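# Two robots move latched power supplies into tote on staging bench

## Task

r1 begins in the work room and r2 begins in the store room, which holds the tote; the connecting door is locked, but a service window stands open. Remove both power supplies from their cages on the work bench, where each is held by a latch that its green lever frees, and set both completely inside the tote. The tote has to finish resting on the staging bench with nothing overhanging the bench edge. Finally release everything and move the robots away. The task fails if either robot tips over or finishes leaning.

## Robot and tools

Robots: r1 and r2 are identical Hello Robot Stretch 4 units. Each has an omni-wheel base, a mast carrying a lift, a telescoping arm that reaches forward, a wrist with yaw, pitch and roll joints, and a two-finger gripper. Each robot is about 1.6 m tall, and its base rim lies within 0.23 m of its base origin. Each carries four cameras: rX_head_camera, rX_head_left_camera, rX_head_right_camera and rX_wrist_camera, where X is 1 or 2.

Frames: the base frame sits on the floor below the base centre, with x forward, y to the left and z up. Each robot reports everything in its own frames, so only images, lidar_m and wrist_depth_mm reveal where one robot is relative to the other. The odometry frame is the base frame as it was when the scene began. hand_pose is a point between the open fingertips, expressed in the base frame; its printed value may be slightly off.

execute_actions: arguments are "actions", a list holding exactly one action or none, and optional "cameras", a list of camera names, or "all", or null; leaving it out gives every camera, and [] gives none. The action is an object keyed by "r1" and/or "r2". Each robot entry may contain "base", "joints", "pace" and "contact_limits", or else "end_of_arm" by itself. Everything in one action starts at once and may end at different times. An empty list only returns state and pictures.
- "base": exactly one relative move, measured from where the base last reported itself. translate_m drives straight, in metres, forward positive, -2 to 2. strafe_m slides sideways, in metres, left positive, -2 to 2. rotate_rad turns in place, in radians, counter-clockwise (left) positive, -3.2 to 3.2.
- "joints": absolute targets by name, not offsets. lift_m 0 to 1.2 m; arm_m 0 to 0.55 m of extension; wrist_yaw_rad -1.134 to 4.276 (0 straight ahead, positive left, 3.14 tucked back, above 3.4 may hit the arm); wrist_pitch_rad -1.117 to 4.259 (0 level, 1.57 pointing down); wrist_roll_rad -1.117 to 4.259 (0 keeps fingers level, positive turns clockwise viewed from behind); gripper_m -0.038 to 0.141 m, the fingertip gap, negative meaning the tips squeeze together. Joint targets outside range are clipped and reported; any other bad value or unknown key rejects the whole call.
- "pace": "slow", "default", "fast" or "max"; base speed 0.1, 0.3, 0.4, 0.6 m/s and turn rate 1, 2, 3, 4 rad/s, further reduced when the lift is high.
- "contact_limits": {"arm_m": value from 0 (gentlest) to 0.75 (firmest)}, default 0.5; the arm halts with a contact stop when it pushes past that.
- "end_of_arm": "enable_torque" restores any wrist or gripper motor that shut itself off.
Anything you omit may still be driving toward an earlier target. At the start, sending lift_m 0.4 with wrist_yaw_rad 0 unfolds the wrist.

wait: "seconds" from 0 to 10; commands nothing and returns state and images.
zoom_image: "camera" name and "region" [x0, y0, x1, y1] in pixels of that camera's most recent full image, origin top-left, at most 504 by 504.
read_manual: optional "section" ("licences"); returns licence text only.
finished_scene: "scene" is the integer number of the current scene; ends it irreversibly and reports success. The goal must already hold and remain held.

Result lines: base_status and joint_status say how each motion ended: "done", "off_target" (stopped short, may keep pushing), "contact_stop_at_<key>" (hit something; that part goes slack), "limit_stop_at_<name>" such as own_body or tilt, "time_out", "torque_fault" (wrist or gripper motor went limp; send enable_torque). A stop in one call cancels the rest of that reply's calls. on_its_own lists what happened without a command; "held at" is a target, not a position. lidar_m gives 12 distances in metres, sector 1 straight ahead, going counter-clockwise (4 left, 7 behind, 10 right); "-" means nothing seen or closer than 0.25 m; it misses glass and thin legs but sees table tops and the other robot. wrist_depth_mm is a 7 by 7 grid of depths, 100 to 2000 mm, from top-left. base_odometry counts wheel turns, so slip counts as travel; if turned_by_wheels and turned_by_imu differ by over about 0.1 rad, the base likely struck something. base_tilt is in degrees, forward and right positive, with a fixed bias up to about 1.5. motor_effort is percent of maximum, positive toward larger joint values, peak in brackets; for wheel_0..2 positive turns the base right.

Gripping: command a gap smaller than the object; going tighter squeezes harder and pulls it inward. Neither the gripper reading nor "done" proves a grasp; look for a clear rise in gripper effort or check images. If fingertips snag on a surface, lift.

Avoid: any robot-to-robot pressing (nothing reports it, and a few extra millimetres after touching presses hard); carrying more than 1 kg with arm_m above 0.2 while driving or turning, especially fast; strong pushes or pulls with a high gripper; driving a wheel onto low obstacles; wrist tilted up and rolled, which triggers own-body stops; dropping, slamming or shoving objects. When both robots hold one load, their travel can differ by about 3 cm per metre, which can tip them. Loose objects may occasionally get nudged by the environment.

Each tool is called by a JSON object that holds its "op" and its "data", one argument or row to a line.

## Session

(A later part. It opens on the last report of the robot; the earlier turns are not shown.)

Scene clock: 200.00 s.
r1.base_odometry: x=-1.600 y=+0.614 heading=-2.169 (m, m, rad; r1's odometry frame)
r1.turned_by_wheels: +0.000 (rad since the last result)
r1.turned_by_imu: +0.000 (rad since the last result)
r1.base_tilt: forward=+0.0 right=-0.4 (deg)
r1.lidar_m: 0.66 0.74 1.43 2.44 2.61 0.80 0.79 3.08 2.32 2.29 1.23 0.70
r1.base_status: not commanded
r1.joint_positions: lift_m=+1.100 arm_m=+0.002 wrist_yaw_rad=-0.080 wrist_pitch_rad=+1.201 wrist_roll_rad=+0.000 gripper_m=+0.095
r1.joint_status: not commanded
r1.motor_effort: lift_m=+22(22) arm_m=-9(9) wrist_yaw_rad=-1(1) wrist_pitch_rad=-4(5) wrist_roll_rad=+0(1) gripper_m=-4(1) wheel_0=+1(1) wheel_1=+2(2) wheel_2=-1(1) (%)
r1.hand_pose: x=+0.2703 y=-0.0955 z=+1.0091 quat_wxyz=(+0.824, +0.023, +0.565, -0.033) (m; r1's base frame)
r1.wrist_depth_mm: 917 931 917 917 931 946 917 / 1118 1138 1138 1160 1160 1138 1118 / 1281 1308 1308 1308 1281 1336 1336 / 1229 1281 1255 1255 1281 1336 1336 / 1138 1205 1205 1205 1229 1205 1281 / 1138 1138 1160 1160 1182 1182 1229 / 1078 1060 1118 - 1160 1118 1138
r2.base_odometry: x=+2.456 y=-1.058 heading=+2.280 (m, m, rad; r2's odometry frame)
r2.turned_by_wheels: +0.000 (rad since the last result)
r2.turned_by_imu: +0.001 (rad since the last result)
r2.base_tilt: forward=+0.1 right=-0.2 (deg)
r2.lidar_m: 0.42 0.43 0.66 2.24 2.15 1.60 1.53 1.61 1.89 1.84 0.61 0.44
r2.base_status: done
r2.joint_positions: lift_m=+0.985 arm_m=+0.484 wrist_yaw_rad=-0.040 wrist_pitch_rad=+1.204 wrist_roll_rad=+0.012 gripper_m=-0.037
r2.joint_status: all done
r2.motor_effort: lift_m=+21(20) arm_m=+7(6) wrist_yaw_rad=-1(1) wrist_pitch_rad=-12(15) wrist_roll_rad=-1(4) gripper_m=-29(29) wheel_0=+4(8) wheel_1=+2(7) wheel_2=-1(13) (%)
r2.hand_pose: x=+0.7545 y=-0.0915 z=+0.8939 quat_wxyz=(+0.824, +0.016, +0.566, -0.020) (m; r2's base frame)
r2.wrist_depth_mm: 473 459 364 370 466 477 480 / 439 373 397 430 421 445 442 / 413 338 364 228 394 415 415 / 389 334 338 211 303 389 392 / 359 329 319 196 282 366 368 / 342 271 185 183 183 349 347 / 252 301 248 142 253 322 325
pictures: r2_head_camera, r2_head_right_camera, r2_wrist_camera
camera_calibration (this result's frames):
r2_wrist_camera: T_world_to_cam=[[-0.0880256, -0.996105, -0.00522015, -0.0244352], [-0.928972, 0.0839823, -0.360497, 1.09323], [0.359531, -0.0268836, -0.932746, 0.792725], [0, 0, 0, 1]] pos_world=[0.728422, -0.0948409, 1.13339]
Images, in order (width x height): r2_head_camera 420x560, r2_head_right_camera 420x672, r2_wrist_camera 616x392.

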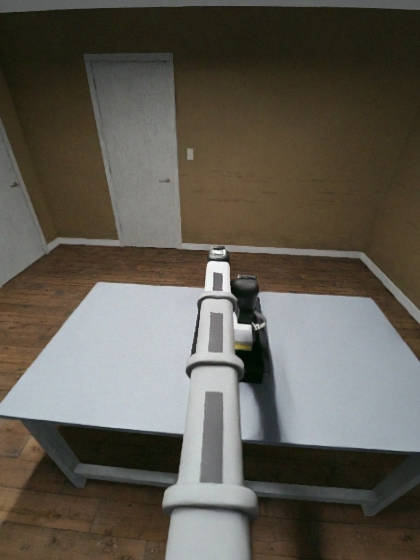

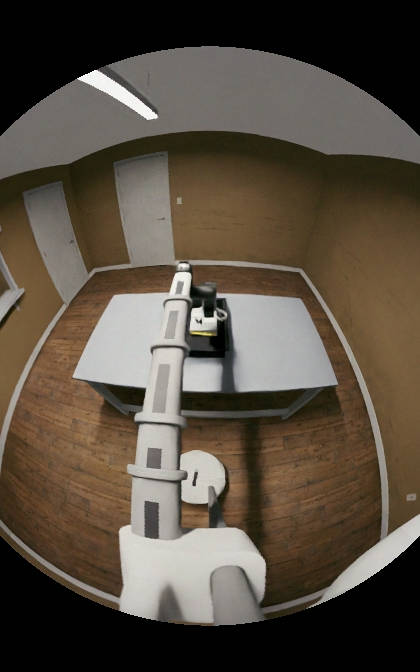

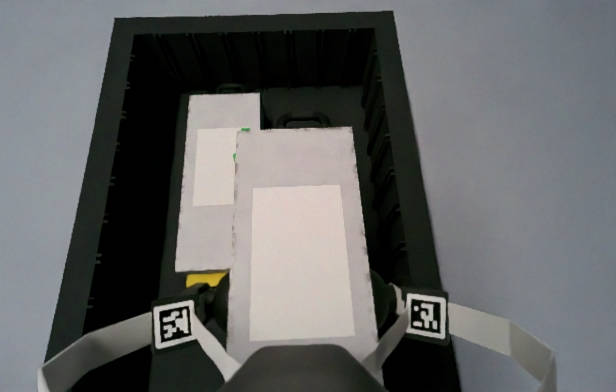

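{"op": "execute_actions", "data": {
  "actions": [
    {"r2":{"base":{"strafe_m":-0.009},"joints":{"lift_m":0.955}}}
  ],
  "cameras": ["r2_head_camera","r2_wrist_camera","r2_head_right_camera"]
}}

{"op": "zoom_image", "data": {
  "camera": "r2_head_camera",
  "region": [220, 310, 300, 390]
}}

{"op": "zoom_image", "data": {
  "camera": "r2_head_right_camera",
  "region": [170, 300, 250, 370]
}}

Scene clock: 201.57 s.
r1.base_odometry: x=-1.600 y=+0.614 heading=-2.169 (m, m, rad; r1's odometry frame)
r1.turned_by_wheels: +0.000 (rad since the last result)
r1.turned_by_imu: +0.000 (rad since the last result)
r1.base_tilt: forward=-0.1 right=-0.3 (deg)
r1.lidar_m: 0.65 0.74 1.37 2.45 2.66 0.85 0.79 3.06 2.31 2.28 1.23 0.68
r1.base_status: not commanded
r1.joint_positions: lift_m=+1.100 arm_m=+0.002 wrist_yaw_rad=-0.080 wrist_pitch_rad=+1.201 wrist_roll_rad=+0.000 gripper_m=+0.095
r1.joint_status: not commanded
r1.motor_effort: lift_m=+22(22) arm_m=-9(9) wrist_yaw_rad=-1(2) wrist_pitch_rad=-5(4) wrist_roll_rad=-2(1) gripper_m=-1(0) wheel_0=+1(1) wheel_1=+2(2) wheel_2=-1(1) (%)
r1.hand_pose: x=+0.2703 y=-0.0955 z=+1.0091 quat_wxyz=(+0.824, +0.023, +0.565, -0.033) (m; r1's base frame)
r1.wrist_depth_mm: 917 931 904 917 917 917 904 / 1138 1118 1182 1138 1160 1138 1118 / 1308 1308 1308 1308 1336 1336 1397 / 1229 1205 1255 1255 1281 1308 1308 / 1182 1182 1205 1229 1229 1255 1229 / 1138 1118 1118 1160 1138 1182 1205 / 1060 1098 1098 - 1138 1160 1138
r2.base_odometry: x=+2.463 y=-1.052 heading=+2.280 (m, m, rad; r2's odometry frame)
r2.turned_by_wheels: +0.000 (rad since the last result)
r2.turned_by_imu: +0.000 (rad since the last result)
r2.base_tilt: forward=+0.1 right=-0.2 (deg)
r2.lidar_m: 0.42 0.45 0.66 2.28 2.14 1.58 1.52 1.63 1.92 1.84 0.61 0.45
r2.base_status: done
r2.joint_positions: lift_m=+0.955 arm_m=+0.484 wrist_yaw_rad=-0.040 wrist_pitch_rad=+1.204 wrist_roll_rad=+0.012 gripper_m=-0.037
r2.joint_status: all done
r2.motor_effort: lift_m=+21(20) arm_m=+7(7) wrist_yaw_rad=+0(1) wrist_pitch_rad=-13(13) wrist_roll_rad=-1(2) gripper_m=-28(28) wheel_0=-1(13) wheel_1=-2(7) wheel_2=+0(1) (%)
r2.hand_pose: x=+0.7544 y=-0.0915 z=+0.8638 quat_wxyz=(+0.824, +0.016, +0.566, -0.020) (m; r2's base frame)
r2.wrist_depth_mm: 430 338 351 357 370 436 436 / 397 355 351 397 345 407 407 / 368 334 330 227 340 382 379 / 273 329 306 211 271 355 357 / 256 306 289 196 249 336 336 / 237 285 185 183 184 319 317 / 217 291 234 142 225 296 298
pictures: r2_head_camera, r2_head_right_camera, r2_wrist_camera
camera_calibration (this result's frames):
r2_wrist_camera: T_world_to_cam=[[-0.0883186, -0.996079, -0.00520674, -0.0244149], [-0.929046, 0.0842581, -0.360241, 1.08218], [0.359267, -0.0269787, -0.932845, 0.765024], [0, 0, 0, 1]] pos_world=[0.72839, -0.0948622, 1.10337]
Images, in order (width x height): r2_head_camera 420x560, r2_head_right_camera 420x672, r2_wrist_camera 616x392.

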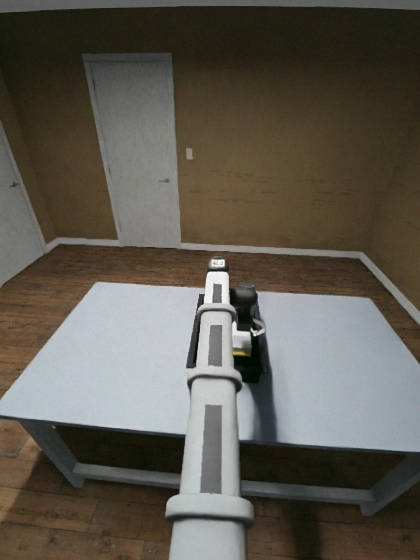

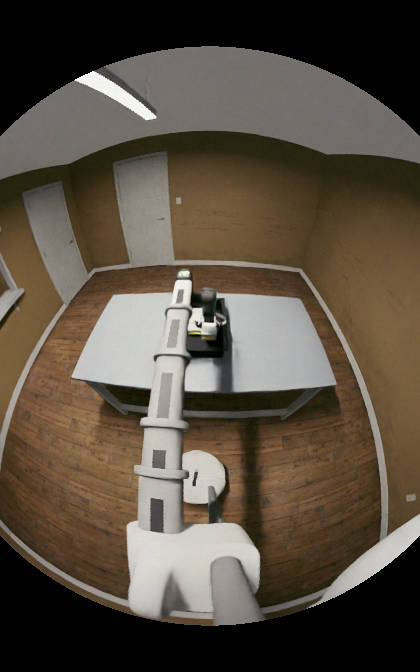

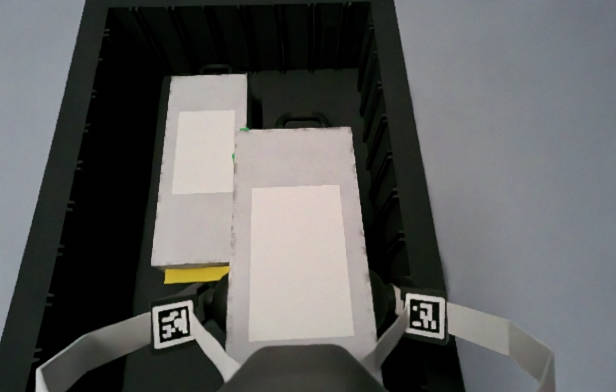

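Region (220, 310, 300, 390) of r2_head_camera's 420x560 image, scaled by 6.300, with more detail than that image has.

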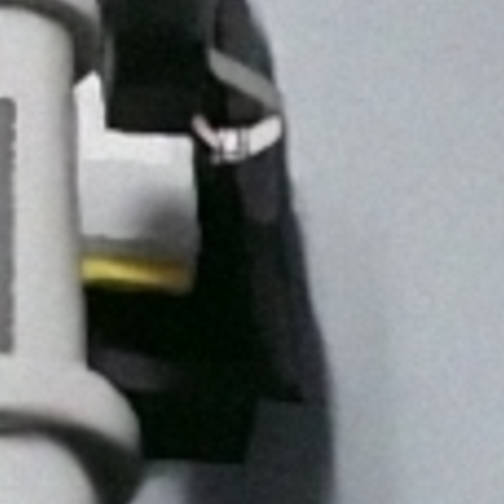

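Region (170, 300, 250, 370) of r2_head_right_camera's 420x672 image, scaled by 6.300, with more detail than that image has; it fills the top 441 rows of this view, and the rest is white.

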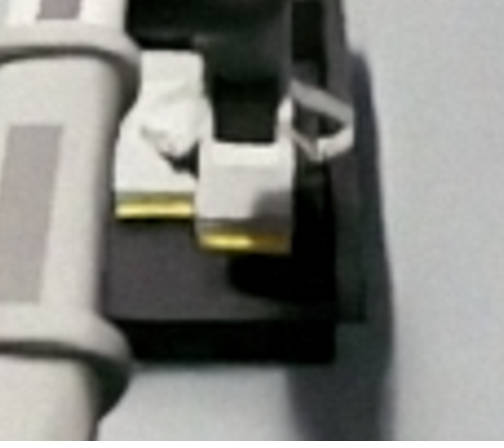

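{"op": "execute_actions", "data": {
  "actions": [
    {"r2":{"joints":{"lift_m":0.915,"arm_m":0.474},"pace":"slow"}}
  ],
  "cameras": ["r2_wrist_camera"]
}}

Scene clock: 202.90 s.
r1.base_odometry: x=-1.600 y=+0.614 heading=-2.169 (m, m, rad; r1's odometry frame)
r1.turned_by_wheels: +0.000 (rad since the last result)
r1.turned_by_imu: +0.000 (rad since the last result)
r1.base_tilt: forward=-0.1 right=-0.3 (deg)
r1.lidar_m: 0.67 0.73 1.41 2.44 2.61 0.82 0.78 3.07 2.32 2.28 1.23 0.69
r1.base_status: not commanded
r1.joint_positions: lift_m=+1.100 arm_m=+0.002 wrist_yaw_rad=-0.080 wrist_pitch_rad=+1.201 wrist_roll_rad=+0.000 gripper_m=+0.095
r1.joint_status: not commanded
r1.motor_effort: lift_m=+21(22) arm_m=-9(9) wrist_yaw_rad=-1(1) wrist_pitch_rad=-4(4) wrist_roll_rad=-1(1) gripper_m=+0(2) wheel_0=+2(1) wheel_1=+2(2) wheel_2=-1(1) (%)
r1.hand_pose: x=+0.2703 y=-0.0955 z=+1.0091 quat_wxyz=(+0.824, +0.023, +0.565, -0.033) (m; r1's base frame)
r1.wrist_depth_mm: 904 904 904 904 904 931 904 / 1098 1118 1138 1138 1182 1160 1138 / 1255 1281 1336 1336 1366 1366 1397 / 1229 1255 1255 1308 1308 1308 1336 / 1160 1182 1182 1229 1229 1229 1255 / 1118 1138 1118 1182 1160 1182 1182 / 1098 1098 1098 - 1138 1138 1160
r2.base_odometry: x=+2.463 y=-1.052 heading=+2.280 (m, m, rad; r2's odometry frame)
r2.turned_by_wheels: +0.000 (rad since the last result)
r2.turned_by_imu: +0.000 (rad since the last result)
r2.base_tilt: forward=+0.2 right=-0.2 (deg)
r2.lidar_m: 0.42 0.47 0.64 2.27 2.14 1.59 1.55 1.61 1.94 1.83 0.61 0.44
r2.base_status: not commanded
r2.joint_positions: lift_m=+0.915 arm_m=+0.475 wrist_yaw_rad=-0.040 wrist_pitch_rad=+1.204 wrist_roll_rad=+0.012 gripper_m=-0.037
r2.joint_status: all done
r2.motor_effort: lift_m=+20(19) arm_m=-8(8) wrist_yaw_rad=+0(0) wrist_pitch_rad=-13(13) wrist_roll_rad=-3(1) gripper_m=-29(27) wheel_0=-1(1) wheel_1=-2(2) wheel_2=+0(0) (%)
r2.hand_pose: x=+0.7460 y=-0.0915 z=+0.8239 quat_wxyz=(+0.824, +0.016, +0.566, -0.020) (m; r2's base frame)
r2.wrist_depth_mm: 278 336 340 366 312 384 384 / 253 315 309 355 278 357 355 / 237 294 283 228 260 334 334 / 235 290 263 211 235 314 315 / 232 285 256 196 236 293 296 / 231 276 186 183 183 196 281 / 203 256 216 142 223 184 263
pictures: r2_wrist_camera
camera_calibration (this result's frames):
r2_wrist_camera: T_world_to_cam=[[-0.0883187, -0.996079, -0.00520945, -0.0253604], [-0.929027, 0.0842577, -0.360291, 1.06003], [0.359317, -0.0269807, -0.932825, 0.730693], [0, 0, 0, 1]] pos_world=[0.720008, -0.0948623, 1.0634]
Images, in order (width x height): r2_wrist_camera 616x392.

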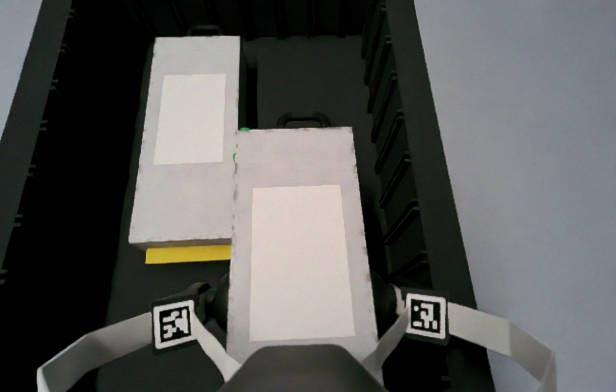

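{"op": "execute_actions", "data": {
  "actions": [
    {"r2":{"joints":{"lift_m":0.875,"gripper_m":0.012},"pace":"slow"}}
  ],
  "cameras": ["r2_wrist_camera"]
}}

{"op": "execute_actions", "data": {
  "actions": [
    {"r2":{"joints":{"lift_m":0.878,"gripper_m":0.045}}}
  ],
  "cameras": []
}}

{"op": "execute_actions", "data": {
  "actions": [
    {"r2":{"joints":{"lift_m":0.89,"gripper_m":0.082}}}
  ],
  "cameras": ["r2_wrist_camera"]
}}

Scene clock: 204.87 s.
r1.base_odometry: x=-1.600 y=+0.614 heading=-2.169 (m, m, rad; r1's odometry frame)
r1.turned_by_wheels: +0.000 (rad since the last result)
r1.turned_by_imu: +0.000 (rad since the last result)
r1.base_tilt: forward=+0.0 right=-0.3 (deg)
r1.lidar_m: 0.67 0.74 1.42 2.46 2.64 0.83 0.79 3.06 2.32 2.28 1.20 0.72
r1.base_status: not commanded
r1.joint_positions: lift_m=+1.100 arm_m=+0.002 wrist_yaw_rad=-0.080 wrist_pitch_rad=+1.201 wrist_roll_rad=+0.000 gripper_m=+0.095
r1.joint_status: not commanded
r1.motor_effort: lift_m=+22(22) arm_m=-9(9) wrist_yaw_rad=-1(1) wrist_pitch_rad=-4(4) wrist_roll_rad=+0(1) gripper_m=+0(1) wheel_0=+2(1) wheel_1=+2(2) wheel_2=-1(1) (%)
r1.hand_pose: x=+0.2703 y=-0.0955 z=+1.0091 quat_wxyz=(+0.824, +0.023, +0.565, -0.033) (m; r1's base frame)
r1.wrist_depth_mm: 904 904 917 917 917 931 904 / 1118 1118 1182 1160 1160 1118 1098 / 1281 1308 1308 1308 1336 1336 1336 / 1229 1255 1255 1255 1281 1336 1366 / 1160 1205 1229 1255 1229 1255 1255 / 1138 1138 1118 1160 1160 1182 1182 / 1098 1098 1098 - 1160 1138 1182
r2.base_odometry: x=+2.463 y=-1.052 heading=+2.280 (m, m, rad; r2's odometry frame)
r2.turned_by_wheels: +0.000 (rad since the last result)
r2.turned_by_imu: +0.000 (rad since the last result)
r2.base_tilt: forward=+0.1 right=-0.2 (deg)
r2.lidar_m: 0.41 0.45 0.63 2.29 2.17 1.60 1.54 1.62 1.91 1.85 0.61 0.45
r2.base_status: not commanded
r2.joint_positions: lift_m=+0.875 arm_m=+0.475 wrist_yaw_rad=-0.040 wrist_pitch_rad=+1.204 wrist_roll_rad=+0.012 gripper_m=+0.012
r2.joint_status: all done
r2.motor_effort: lift_m=+20(21) arm_m=-7(8) wrist_yaw_rad=-1(1) wrist_pitch_rad=-13(13) wrist_roll_rad=+1(0) gripper_m=-23(28) wheel_0=-1(1) wheel_1=-2(2) wheel_2=+0(0) (%)
r2.hand_pose: x=+0.7460 y=-0.0915 z=+0.7839 quat_wxyz=(+0.824, +0.016, +0.566, -0.020) (m; r2's base frame)
r2.wrist_depth_mm: 240 282 277 327 252 332 330 / 236 262 262 304 257 306 309 / 233 241 237 239 267 281 289 / 229 226 224 220 260 179 270 / 227 248 235 206 241 167 255 / 225 237 191 193 187 158 241 / 220 221 223 146 224 153 226
pictures: r2_wrist_camera
camera_calibration (this result's frames):
r2_wrist_camera: T_world_to_cam=[[-0.0881292, -0.996095, -0.00520719, -0.0256944], [-0.92906, 0.0840815, -0.360247, 1.04559], [0.359279, -0.0269105, -0.932842, 0.693444], [0, 0, 0, 1]] pos_world=[0.720014, -0.0948481, 1.02341]
Images, in order (width x height): r2_wrist_camera 616x392.

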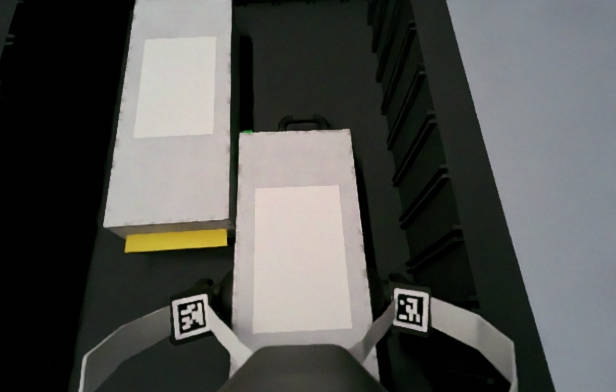

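Scene clock: 205.97 s.
r1.base_odometry: x=-1.600 y=+0.614 heading=-2.169 (m, m, rad; r1's odometry frame)
r1.turned_by_wheels: +0.000 (rad since the last result)
r1.turned_by_imu: +0.000 (rad since the last result)
r1.base_tilt: forward=-0.1 right=-0.4 (deg)
r1.lidar_m: 0.66 0.71 1.43 2.46 2.62 0.81 0.78 3.07 2.32 2.26 1.23 0.70
r1.base_status: not commanded
r1.joint_positions: lift_m=+1.100 arm_m=+0.002 wrist_yaw_rad=-0.080 wrist_pitch_rad=+1.201 wrist_roll_rad=+0.000 gripper_m=+0.095
r1.joint_status: not commanded
r1.motor_effort: lift_m=+22(22) arm_m=-9(9) wrist_yaw_rad=+0(0) wrist_pitch_rad=-4(4) wrist_roll_rad=-1(3) gripper_m=-1(1) wheel_0=+1(1) wheel_1=+2(2) wheel_2=-1(1) (%)
r1.hand_pose: x=+0.2703 y=-0.0955 z=+1.0091 quat_wxyz=(+0.824, +0.023, +0.565, -0.033) (m; r1's base frame)
r1.wrist_depth_mm: 931 917 931 931 917 931 917 / 1160 1118 1160 1138 1138 1160 1138 / 1281 1281 1336 1308 1336 1336 1397 / 1229 1229 1255 1255 1255 1308 1336 / 1160 1182 1229 1229 1205 1229 1281 / 1118 1118 1138 1160 1160 1229 1205 / 1078 1098 1078 - 1160 1098 1138
r2.base_odometry: x=+2.463 y=-1.052 heading=+2.280 (m, m, rad; r2's odometry frame)
r2.turned_by_wheels: +0.000 (rad since the last result)
r2.turned_by_imu: +0.000 (rad since the last result)
r2.base_tilt: forward=+0.2 right=-0.1 (deg)
r2.lidar_m: 0.42 0.45 0.63 2.30 2.15 1.60 1.53 1.64 1.92 1.85 0.60 0.46
r2.base_status: not commanded
r2.joint_positions: lift_m=+0.877 arm_m=+0.475 wrist_yaw_rad=-0.040 wrist_pitch_rad=+1.204 wrist_roll_rad=+0.012 gripper_m=+0.045
r2.joint_status: all done
r2.motor_effort: lift_m=+26(26) arm_m=-7(8) wrist_yaw_rad=-1(1) wrist_pitch_rad=-12(13) wrist_roll_rad=-1(2) gripper_m=-13(23) wheel_0=-1(1) wheel_1=-2(2) wheel_2=+0(0) (%)
r2.hand_pose: x=+0.7461 y=-0.0915 z=+0.7864 quat_wxyz=(+0.824, +0.016, +0.566, -0.020) (m; r2's base frame)
r2.wrist_depth_mm: 240 294 282 330 251 336 334 / 236 266 262 309 258 309 314 / 232 244 242 242 267 285 291 / 229 229 227 227 264 182 274 / 229 248 236 214 241 172 257 / 224 240 198 202 193 160 244 / 224 224 228 122 226 152 229
pictures: none
No camera images: the call's "cameras" was empty. Leave "cameras" out to get every camera's image.

Scene clock: 207.13 s.
r1.base_odometry: x=-1.600 y=+0.614 heading=-2.169 (m, m, rad; r1's odometry frame)
r1.turned_by_wheels: +0.000 (rad since the last result)
r1.turned_by_imu: +0.000 (rad since the last result)
r1.base_tilt: forward=-0.1 right=-0.3 (deg)
r1.lidar_m: 0.68 0.74 1.42 2.46 2.62 0.80 0.79 3.05 2.29 2.28 1.23 0.70
r1.base_status: not commanded
r1.joint_positions: lift_m=+1.100 arm_m=+0.002 wrist_yaw_rad=-0.080 wrist_pitch_rad=+1.201 wrist_roll_rad=+0.000 gripper_m=+0.095
r1.joint_status: not commanded
r1.motor_effort: lift_m=+21(22) arm_m=-9(9) wrist_yaw_rad=-2(1) wrist_pitch_rad=-4(4) wrist_roll_rad=+0(0) gripper_m=-1(2) wheel_0=+1(1) wheel_1=+2(2) wheel_2=-1(1) (%)
r1.hand_pose: x=+0.2703 y=-0.0955 z=+1.0091 quat_wxyz=(+0.824, +0.023, +0.565, -0.033) (m; r1's base frame)
r1.wrist_depth_mm: 891 917 904 917 917 931 931 / 1118 1138 1118 1182 1160 1160 1138 / 1308 1308 1308 1281 1308 1366 1430 / 1205 1205 1255 1308 1281 1308 1308 / 1182 1182 1205 1205 1229 1229 1229 / 1118 1138 1138 1160 1182 1205 1205 / 1078 1098 1118 - 1182 1138 1182
r2.base_odometry: x=+2.463 y=-1.052 heading=+2.280 (m, m, rad; r2's odometry frame)
r2.turned_by_wheels: +0.000 (rad since the last result)
r2.turned_by_imu: +0.000 (rad since the last result)
r2.base_tilt: forward=+0.2 right=-0.2 (deg)
r2.lidar_m: 0.43 0.45 0.64 2.29 2.14 1.59 1.54 1.61 1.93 1.85 0.60 0.45
r2.base_status: not commanded
r2.joint_positions: lift_m=+0.890 arm_m=+0.475 wrist_yaw_rad=-0.040 wrist_pitch_rad=+1.201 wrist_roll_rad=+0.012 gripper_m=+0.082
r2.joint_status: all done
r2.motor_effort: lift_m=+23(27) arm_m=-7(7) wrist_yaw_rad=+0(1) wrist_pitch_rad=-5(12) wrist_roll_rad=+0(2) gripper_m=-2(14) wheel_0=-1(1) wheel_1=-2(2) wheel_2=+0(0) (%)
r2.hand_pose: x=+0.7469 y=-0.0915 z=+0.7990 quat_wxyz=(+0.825, +0.016, +0.565, -0.020) (m; r2's base frame)
r2.wrist_depth_mm: 244 325 334 347 257 357 355 / 236 296 282 329 255 330 330 / 233 265 259 259 265 306 309 / 229 249 243 243 277 282 291 / 227 263 247 229 253 187 274 / 225 253 196 216 198 176 258 / 224 238 240 122 240 163 244
pictures: r2_wrist_camera
camera_calibration (this result's frames):
r2_wrist_camera: T_world_to_cam=[[-0.0881269, -0.996095, -0.00535921, -0.0254586], [-0.927926, 0.0840498, -0.363164, 1.05327], [0.362197, -0.0270316, -0.93171, 0.704113], [0, 0, 0, 1]] pos_world=[0.720085, -0.0948529, 1.0384]
Images, in order (width x height): r2_wrist_camera 616x392.

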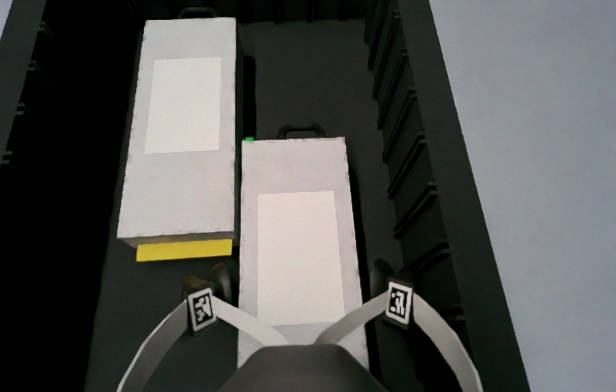

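{"op": "execute_actions", "data": {
  "actions": [
    {"r2":{"joints":{"lift_m":1.0},"pace":"max"}}
  ],
  "cameras": []
}}

{"op": "execute_actions", "data": {
  "actions": [
    {"r2":{"base":{"translate_m":-0.2},"joints":{"arm_m":0.0,"lift_m":1.03},"pace":"max"}}
  ],
  "cameras": ["r2_head_camera"]
}}

Scene clock: 208.13 s.
r1.base_odometry: x=-1.600 y=+0.614 heading=-2.169 (m, m, rad; r1's odometry frame)
r1.turned_by_wheels: +0.000 (rad since the last result)
r1.turned_by_imu: +0.000 (rad since the last result)
r1.base_tilt: forward=+0.0 right=-0.4 (deg)
r1.lidar_m: 0.64 0.73 1.37 2.45 2.62 0.82 0.76 3.05 2.32 2.28 1.25 0.70
r1.base_status: not commanded
r1.joint_positions: lift_m=+1.100 arm_m=+0.002 wrist_yaw_rad=-0.080 wrist_pitch_rad=+1.201 wrist_roll_rad=+0.000 gripper_m=+0.095
r1.joint_status: not commanded
r1.motor_effort: lift_m=+22(22) arm_m=-9(9) wrist_yaw_rad=+0(1) wrist_pitch_rad=-3(5) wrist_roll_rad=-1(2) gripper_m=-1(2) wheel_0=+1(1) wheel_1=+2(2) wheel_2=-1(1) (%)
r1.hand_pose: x=+0.2703 y=-0.0955 z=+1.0091 quat_wxyz=(+0.824, +0.023, +0.565, -0.033) (m; r1's base frame)
r1.wrist_depth_mm: 904 917 904 917 917 931 917 / 1138 1098 1138 1160 1138 1138 1138 / 1281 1336 1308 1308 1336 1336 1366 / 1255 1255 1255 1281 1281 1308 1308 / 1182 1205 1205 1205 1229 1229 1281 / 1138 1138 1118 1160 1138 1229 1205 / 1078 1098 1078 - 1138 1160 1138
r2.base_odometry: x=+2.463 y=-1.052 heading=+2.280 (m, m, rad; r2's odometry frame)
r2.turned_by_wheels: +0.000 (rad since the last result)
r2.turned_by_imu: +0.000 (rad since the last result)
r2.base_tilt: forward=+0.1 right=-0.2 (deg)
r2.lidar_m: 0.42 0.44 0.64 2.26 2.15 1.61 1.55 1.64 1.92 1.84 0.61 0.45
r2.base_status: not commanded
r2.joint_positions: lift_m=+1.000 arm_m=+0.475 wrist_yaw_rad=-0.040 wrist_pitch_rad=+1.201 wrist_roll_rad=+0.012 gripper_m=+0.082
r2.joint_status: all done
r2.motor_effort: lift_m=+22(26) arm_m=-7(7) wrist_yaw_rad=-1(1) wrist_pitch_rad=-3(3) wrist_roll_rad=-2(1) gripper_m=-2(1) wheel_0=-1(1) wheel_1=-2(2) wheel_2=+0(0) (%)
r2.hand_pose: x=+0.7469 y=-0.0915 z=+0.9091 quat_wxyz=(+0.825, +0.016, +0.565, -0.020) (m; r2's base frame)
r2.wrist_depth_mm: 500 500 389 392 508 504 504 / 466 397 415 442 455 469 469 / 436 379 392 433 421 436 439 / 407 349 362 399 377 410 413 / 382 343 345 340 364 387 387 / 357 319 196 322 198 366 366 / 336 289 342 122 272 340 347
pictures: none
No camera images: the call's "cameras" was empty. Leave "cameras" out to get every camera's image.

Scene clock: 210.07 s.
r1.base_odometry: x=-1.600 y=+0.614 heading=-2.169 (m, m, rad; r1's odometry frame)
r1.turned_by_wheels: +0.000 (rad since the last result)
r1.turned_by_imu: +0.000 (rad since the last result)
r1.base_tilt: forward=+0.0 right=-0.4 (deg)
r1.lidar_m: 0.67 0.74 1.38 2.47 2.63 0.81 0.79 3.06 2.33 2.24 1.23 0.70
r1.base_status: not commanded
r1.joint_positions: lift_m=+1.100 arm_m=+0.002 wrist_yaw_rad=-0.080 wrist_pitch_rad=+1.201 wrist_roll_rad=+0.000 gripper_m=+0.095
r1.joint_status: not commanded
r1.motor_effort: lift_m=+22(22) arm_m=-9(9) wrist_yaw_rad=-1(0) wrist_pitch_rad=-4(4) wrist_roll_rad=+0(1) gripper_m=+0(1) wheel_0=+1(1) wheel_1=+2(2) wheel_2=-1(1) (%)
r1.hand_pose: x=+0.2703 y=-0.0955 z=+1.0091 quat_wxyz=(+0.824, +0.023, +0.565, -0.033) (m; r1's base frame)
r1.wrist_depth_mm: 904 917 904 917 917 917 946 / 1118 1160 1138 1118 1138 1160 1138 / 1308 1281 1336 1336 1336 1366 1397 / 1229 1229 1281 1281 1281 1281 1366 / 1160 1182 1229 1229 1255 1255 1255 / 1118 1138 1138 1160 1138 1205 1205 / 1098 1078 1118 - 1138 1138 1160
r2.base_odometry: x=+2.593 y=-1.204 heading=+2.279 (m, m, rad; r2's odometry frame)
r2.turned_by_wheels: +0.000 (rad since the last result)
r2.turned_by_imu: +0.000 (rad since the last result)
r2.base_tilt: forward=+0.1 right=-0.2 (deg)
r2.lidar_m: 0.62 0.68 0.96 2.44 1.86 1.40 1.33 1.41 1.93 1.83 0.87 0.65
r2.base_status: done
r2.joint_positions: lift_m=+1.030 arm_m=+0.003 wrist_yaw_rad=-0.040 wrist_pitch_rad=+1.201 wrist_roll_rad=+0.012 gripper_m=+0.082
r2.joint_status: all done
joint sent to its limit — the command would take r2.arm_m past its lower limit, so that joint was sent only as far as its limit.
r2.motor_effort: lift_m=+22(25) arm_m=-7(8) wrist_yaw_rad=+1(1) wrist_pitch_rad=-3(3) wrist_roll_rad=-3(1) gripper_m=-2(2) wheel_0=-3(9) wheel_1=-2(8) wheel_2=-1(12) (%)
r2.hand_pose: x=+0.2744 y=-0.0916 z=+0.9390 quat_wxyz=(+0.825, +0.016, +0.565, -0.020) (m; r2's base frame)
r2.wrist_depth_mm: 544 539 544 544 549 549 554 / 1430 1397 1430 1430 1430 1464 1464 / 1336 1366 1366 1397 1366 1366 991 / 1138 1255 1229 1255 1255 1255 1281 / 1182 1182 1205 1205 1182 1205 1205 / 1118 1138 195 1160 198 1138 1138 / 1060 1060 1078 122 1078 1060 1078
pictures: r2_head_camera
Images, in order (width x height): r2_head_camera 420x560.

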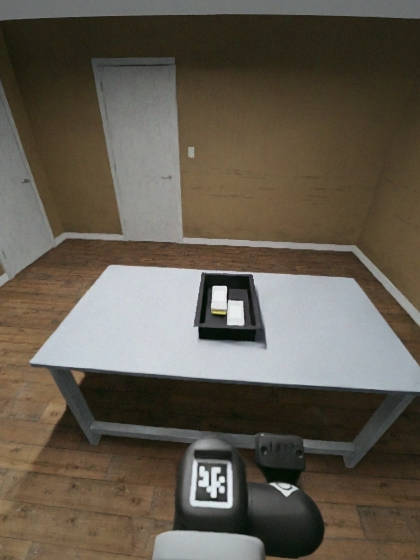

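{"op": "finished_scene", "data": {
  "scene": 2
}}

The scene is finished: the task was done.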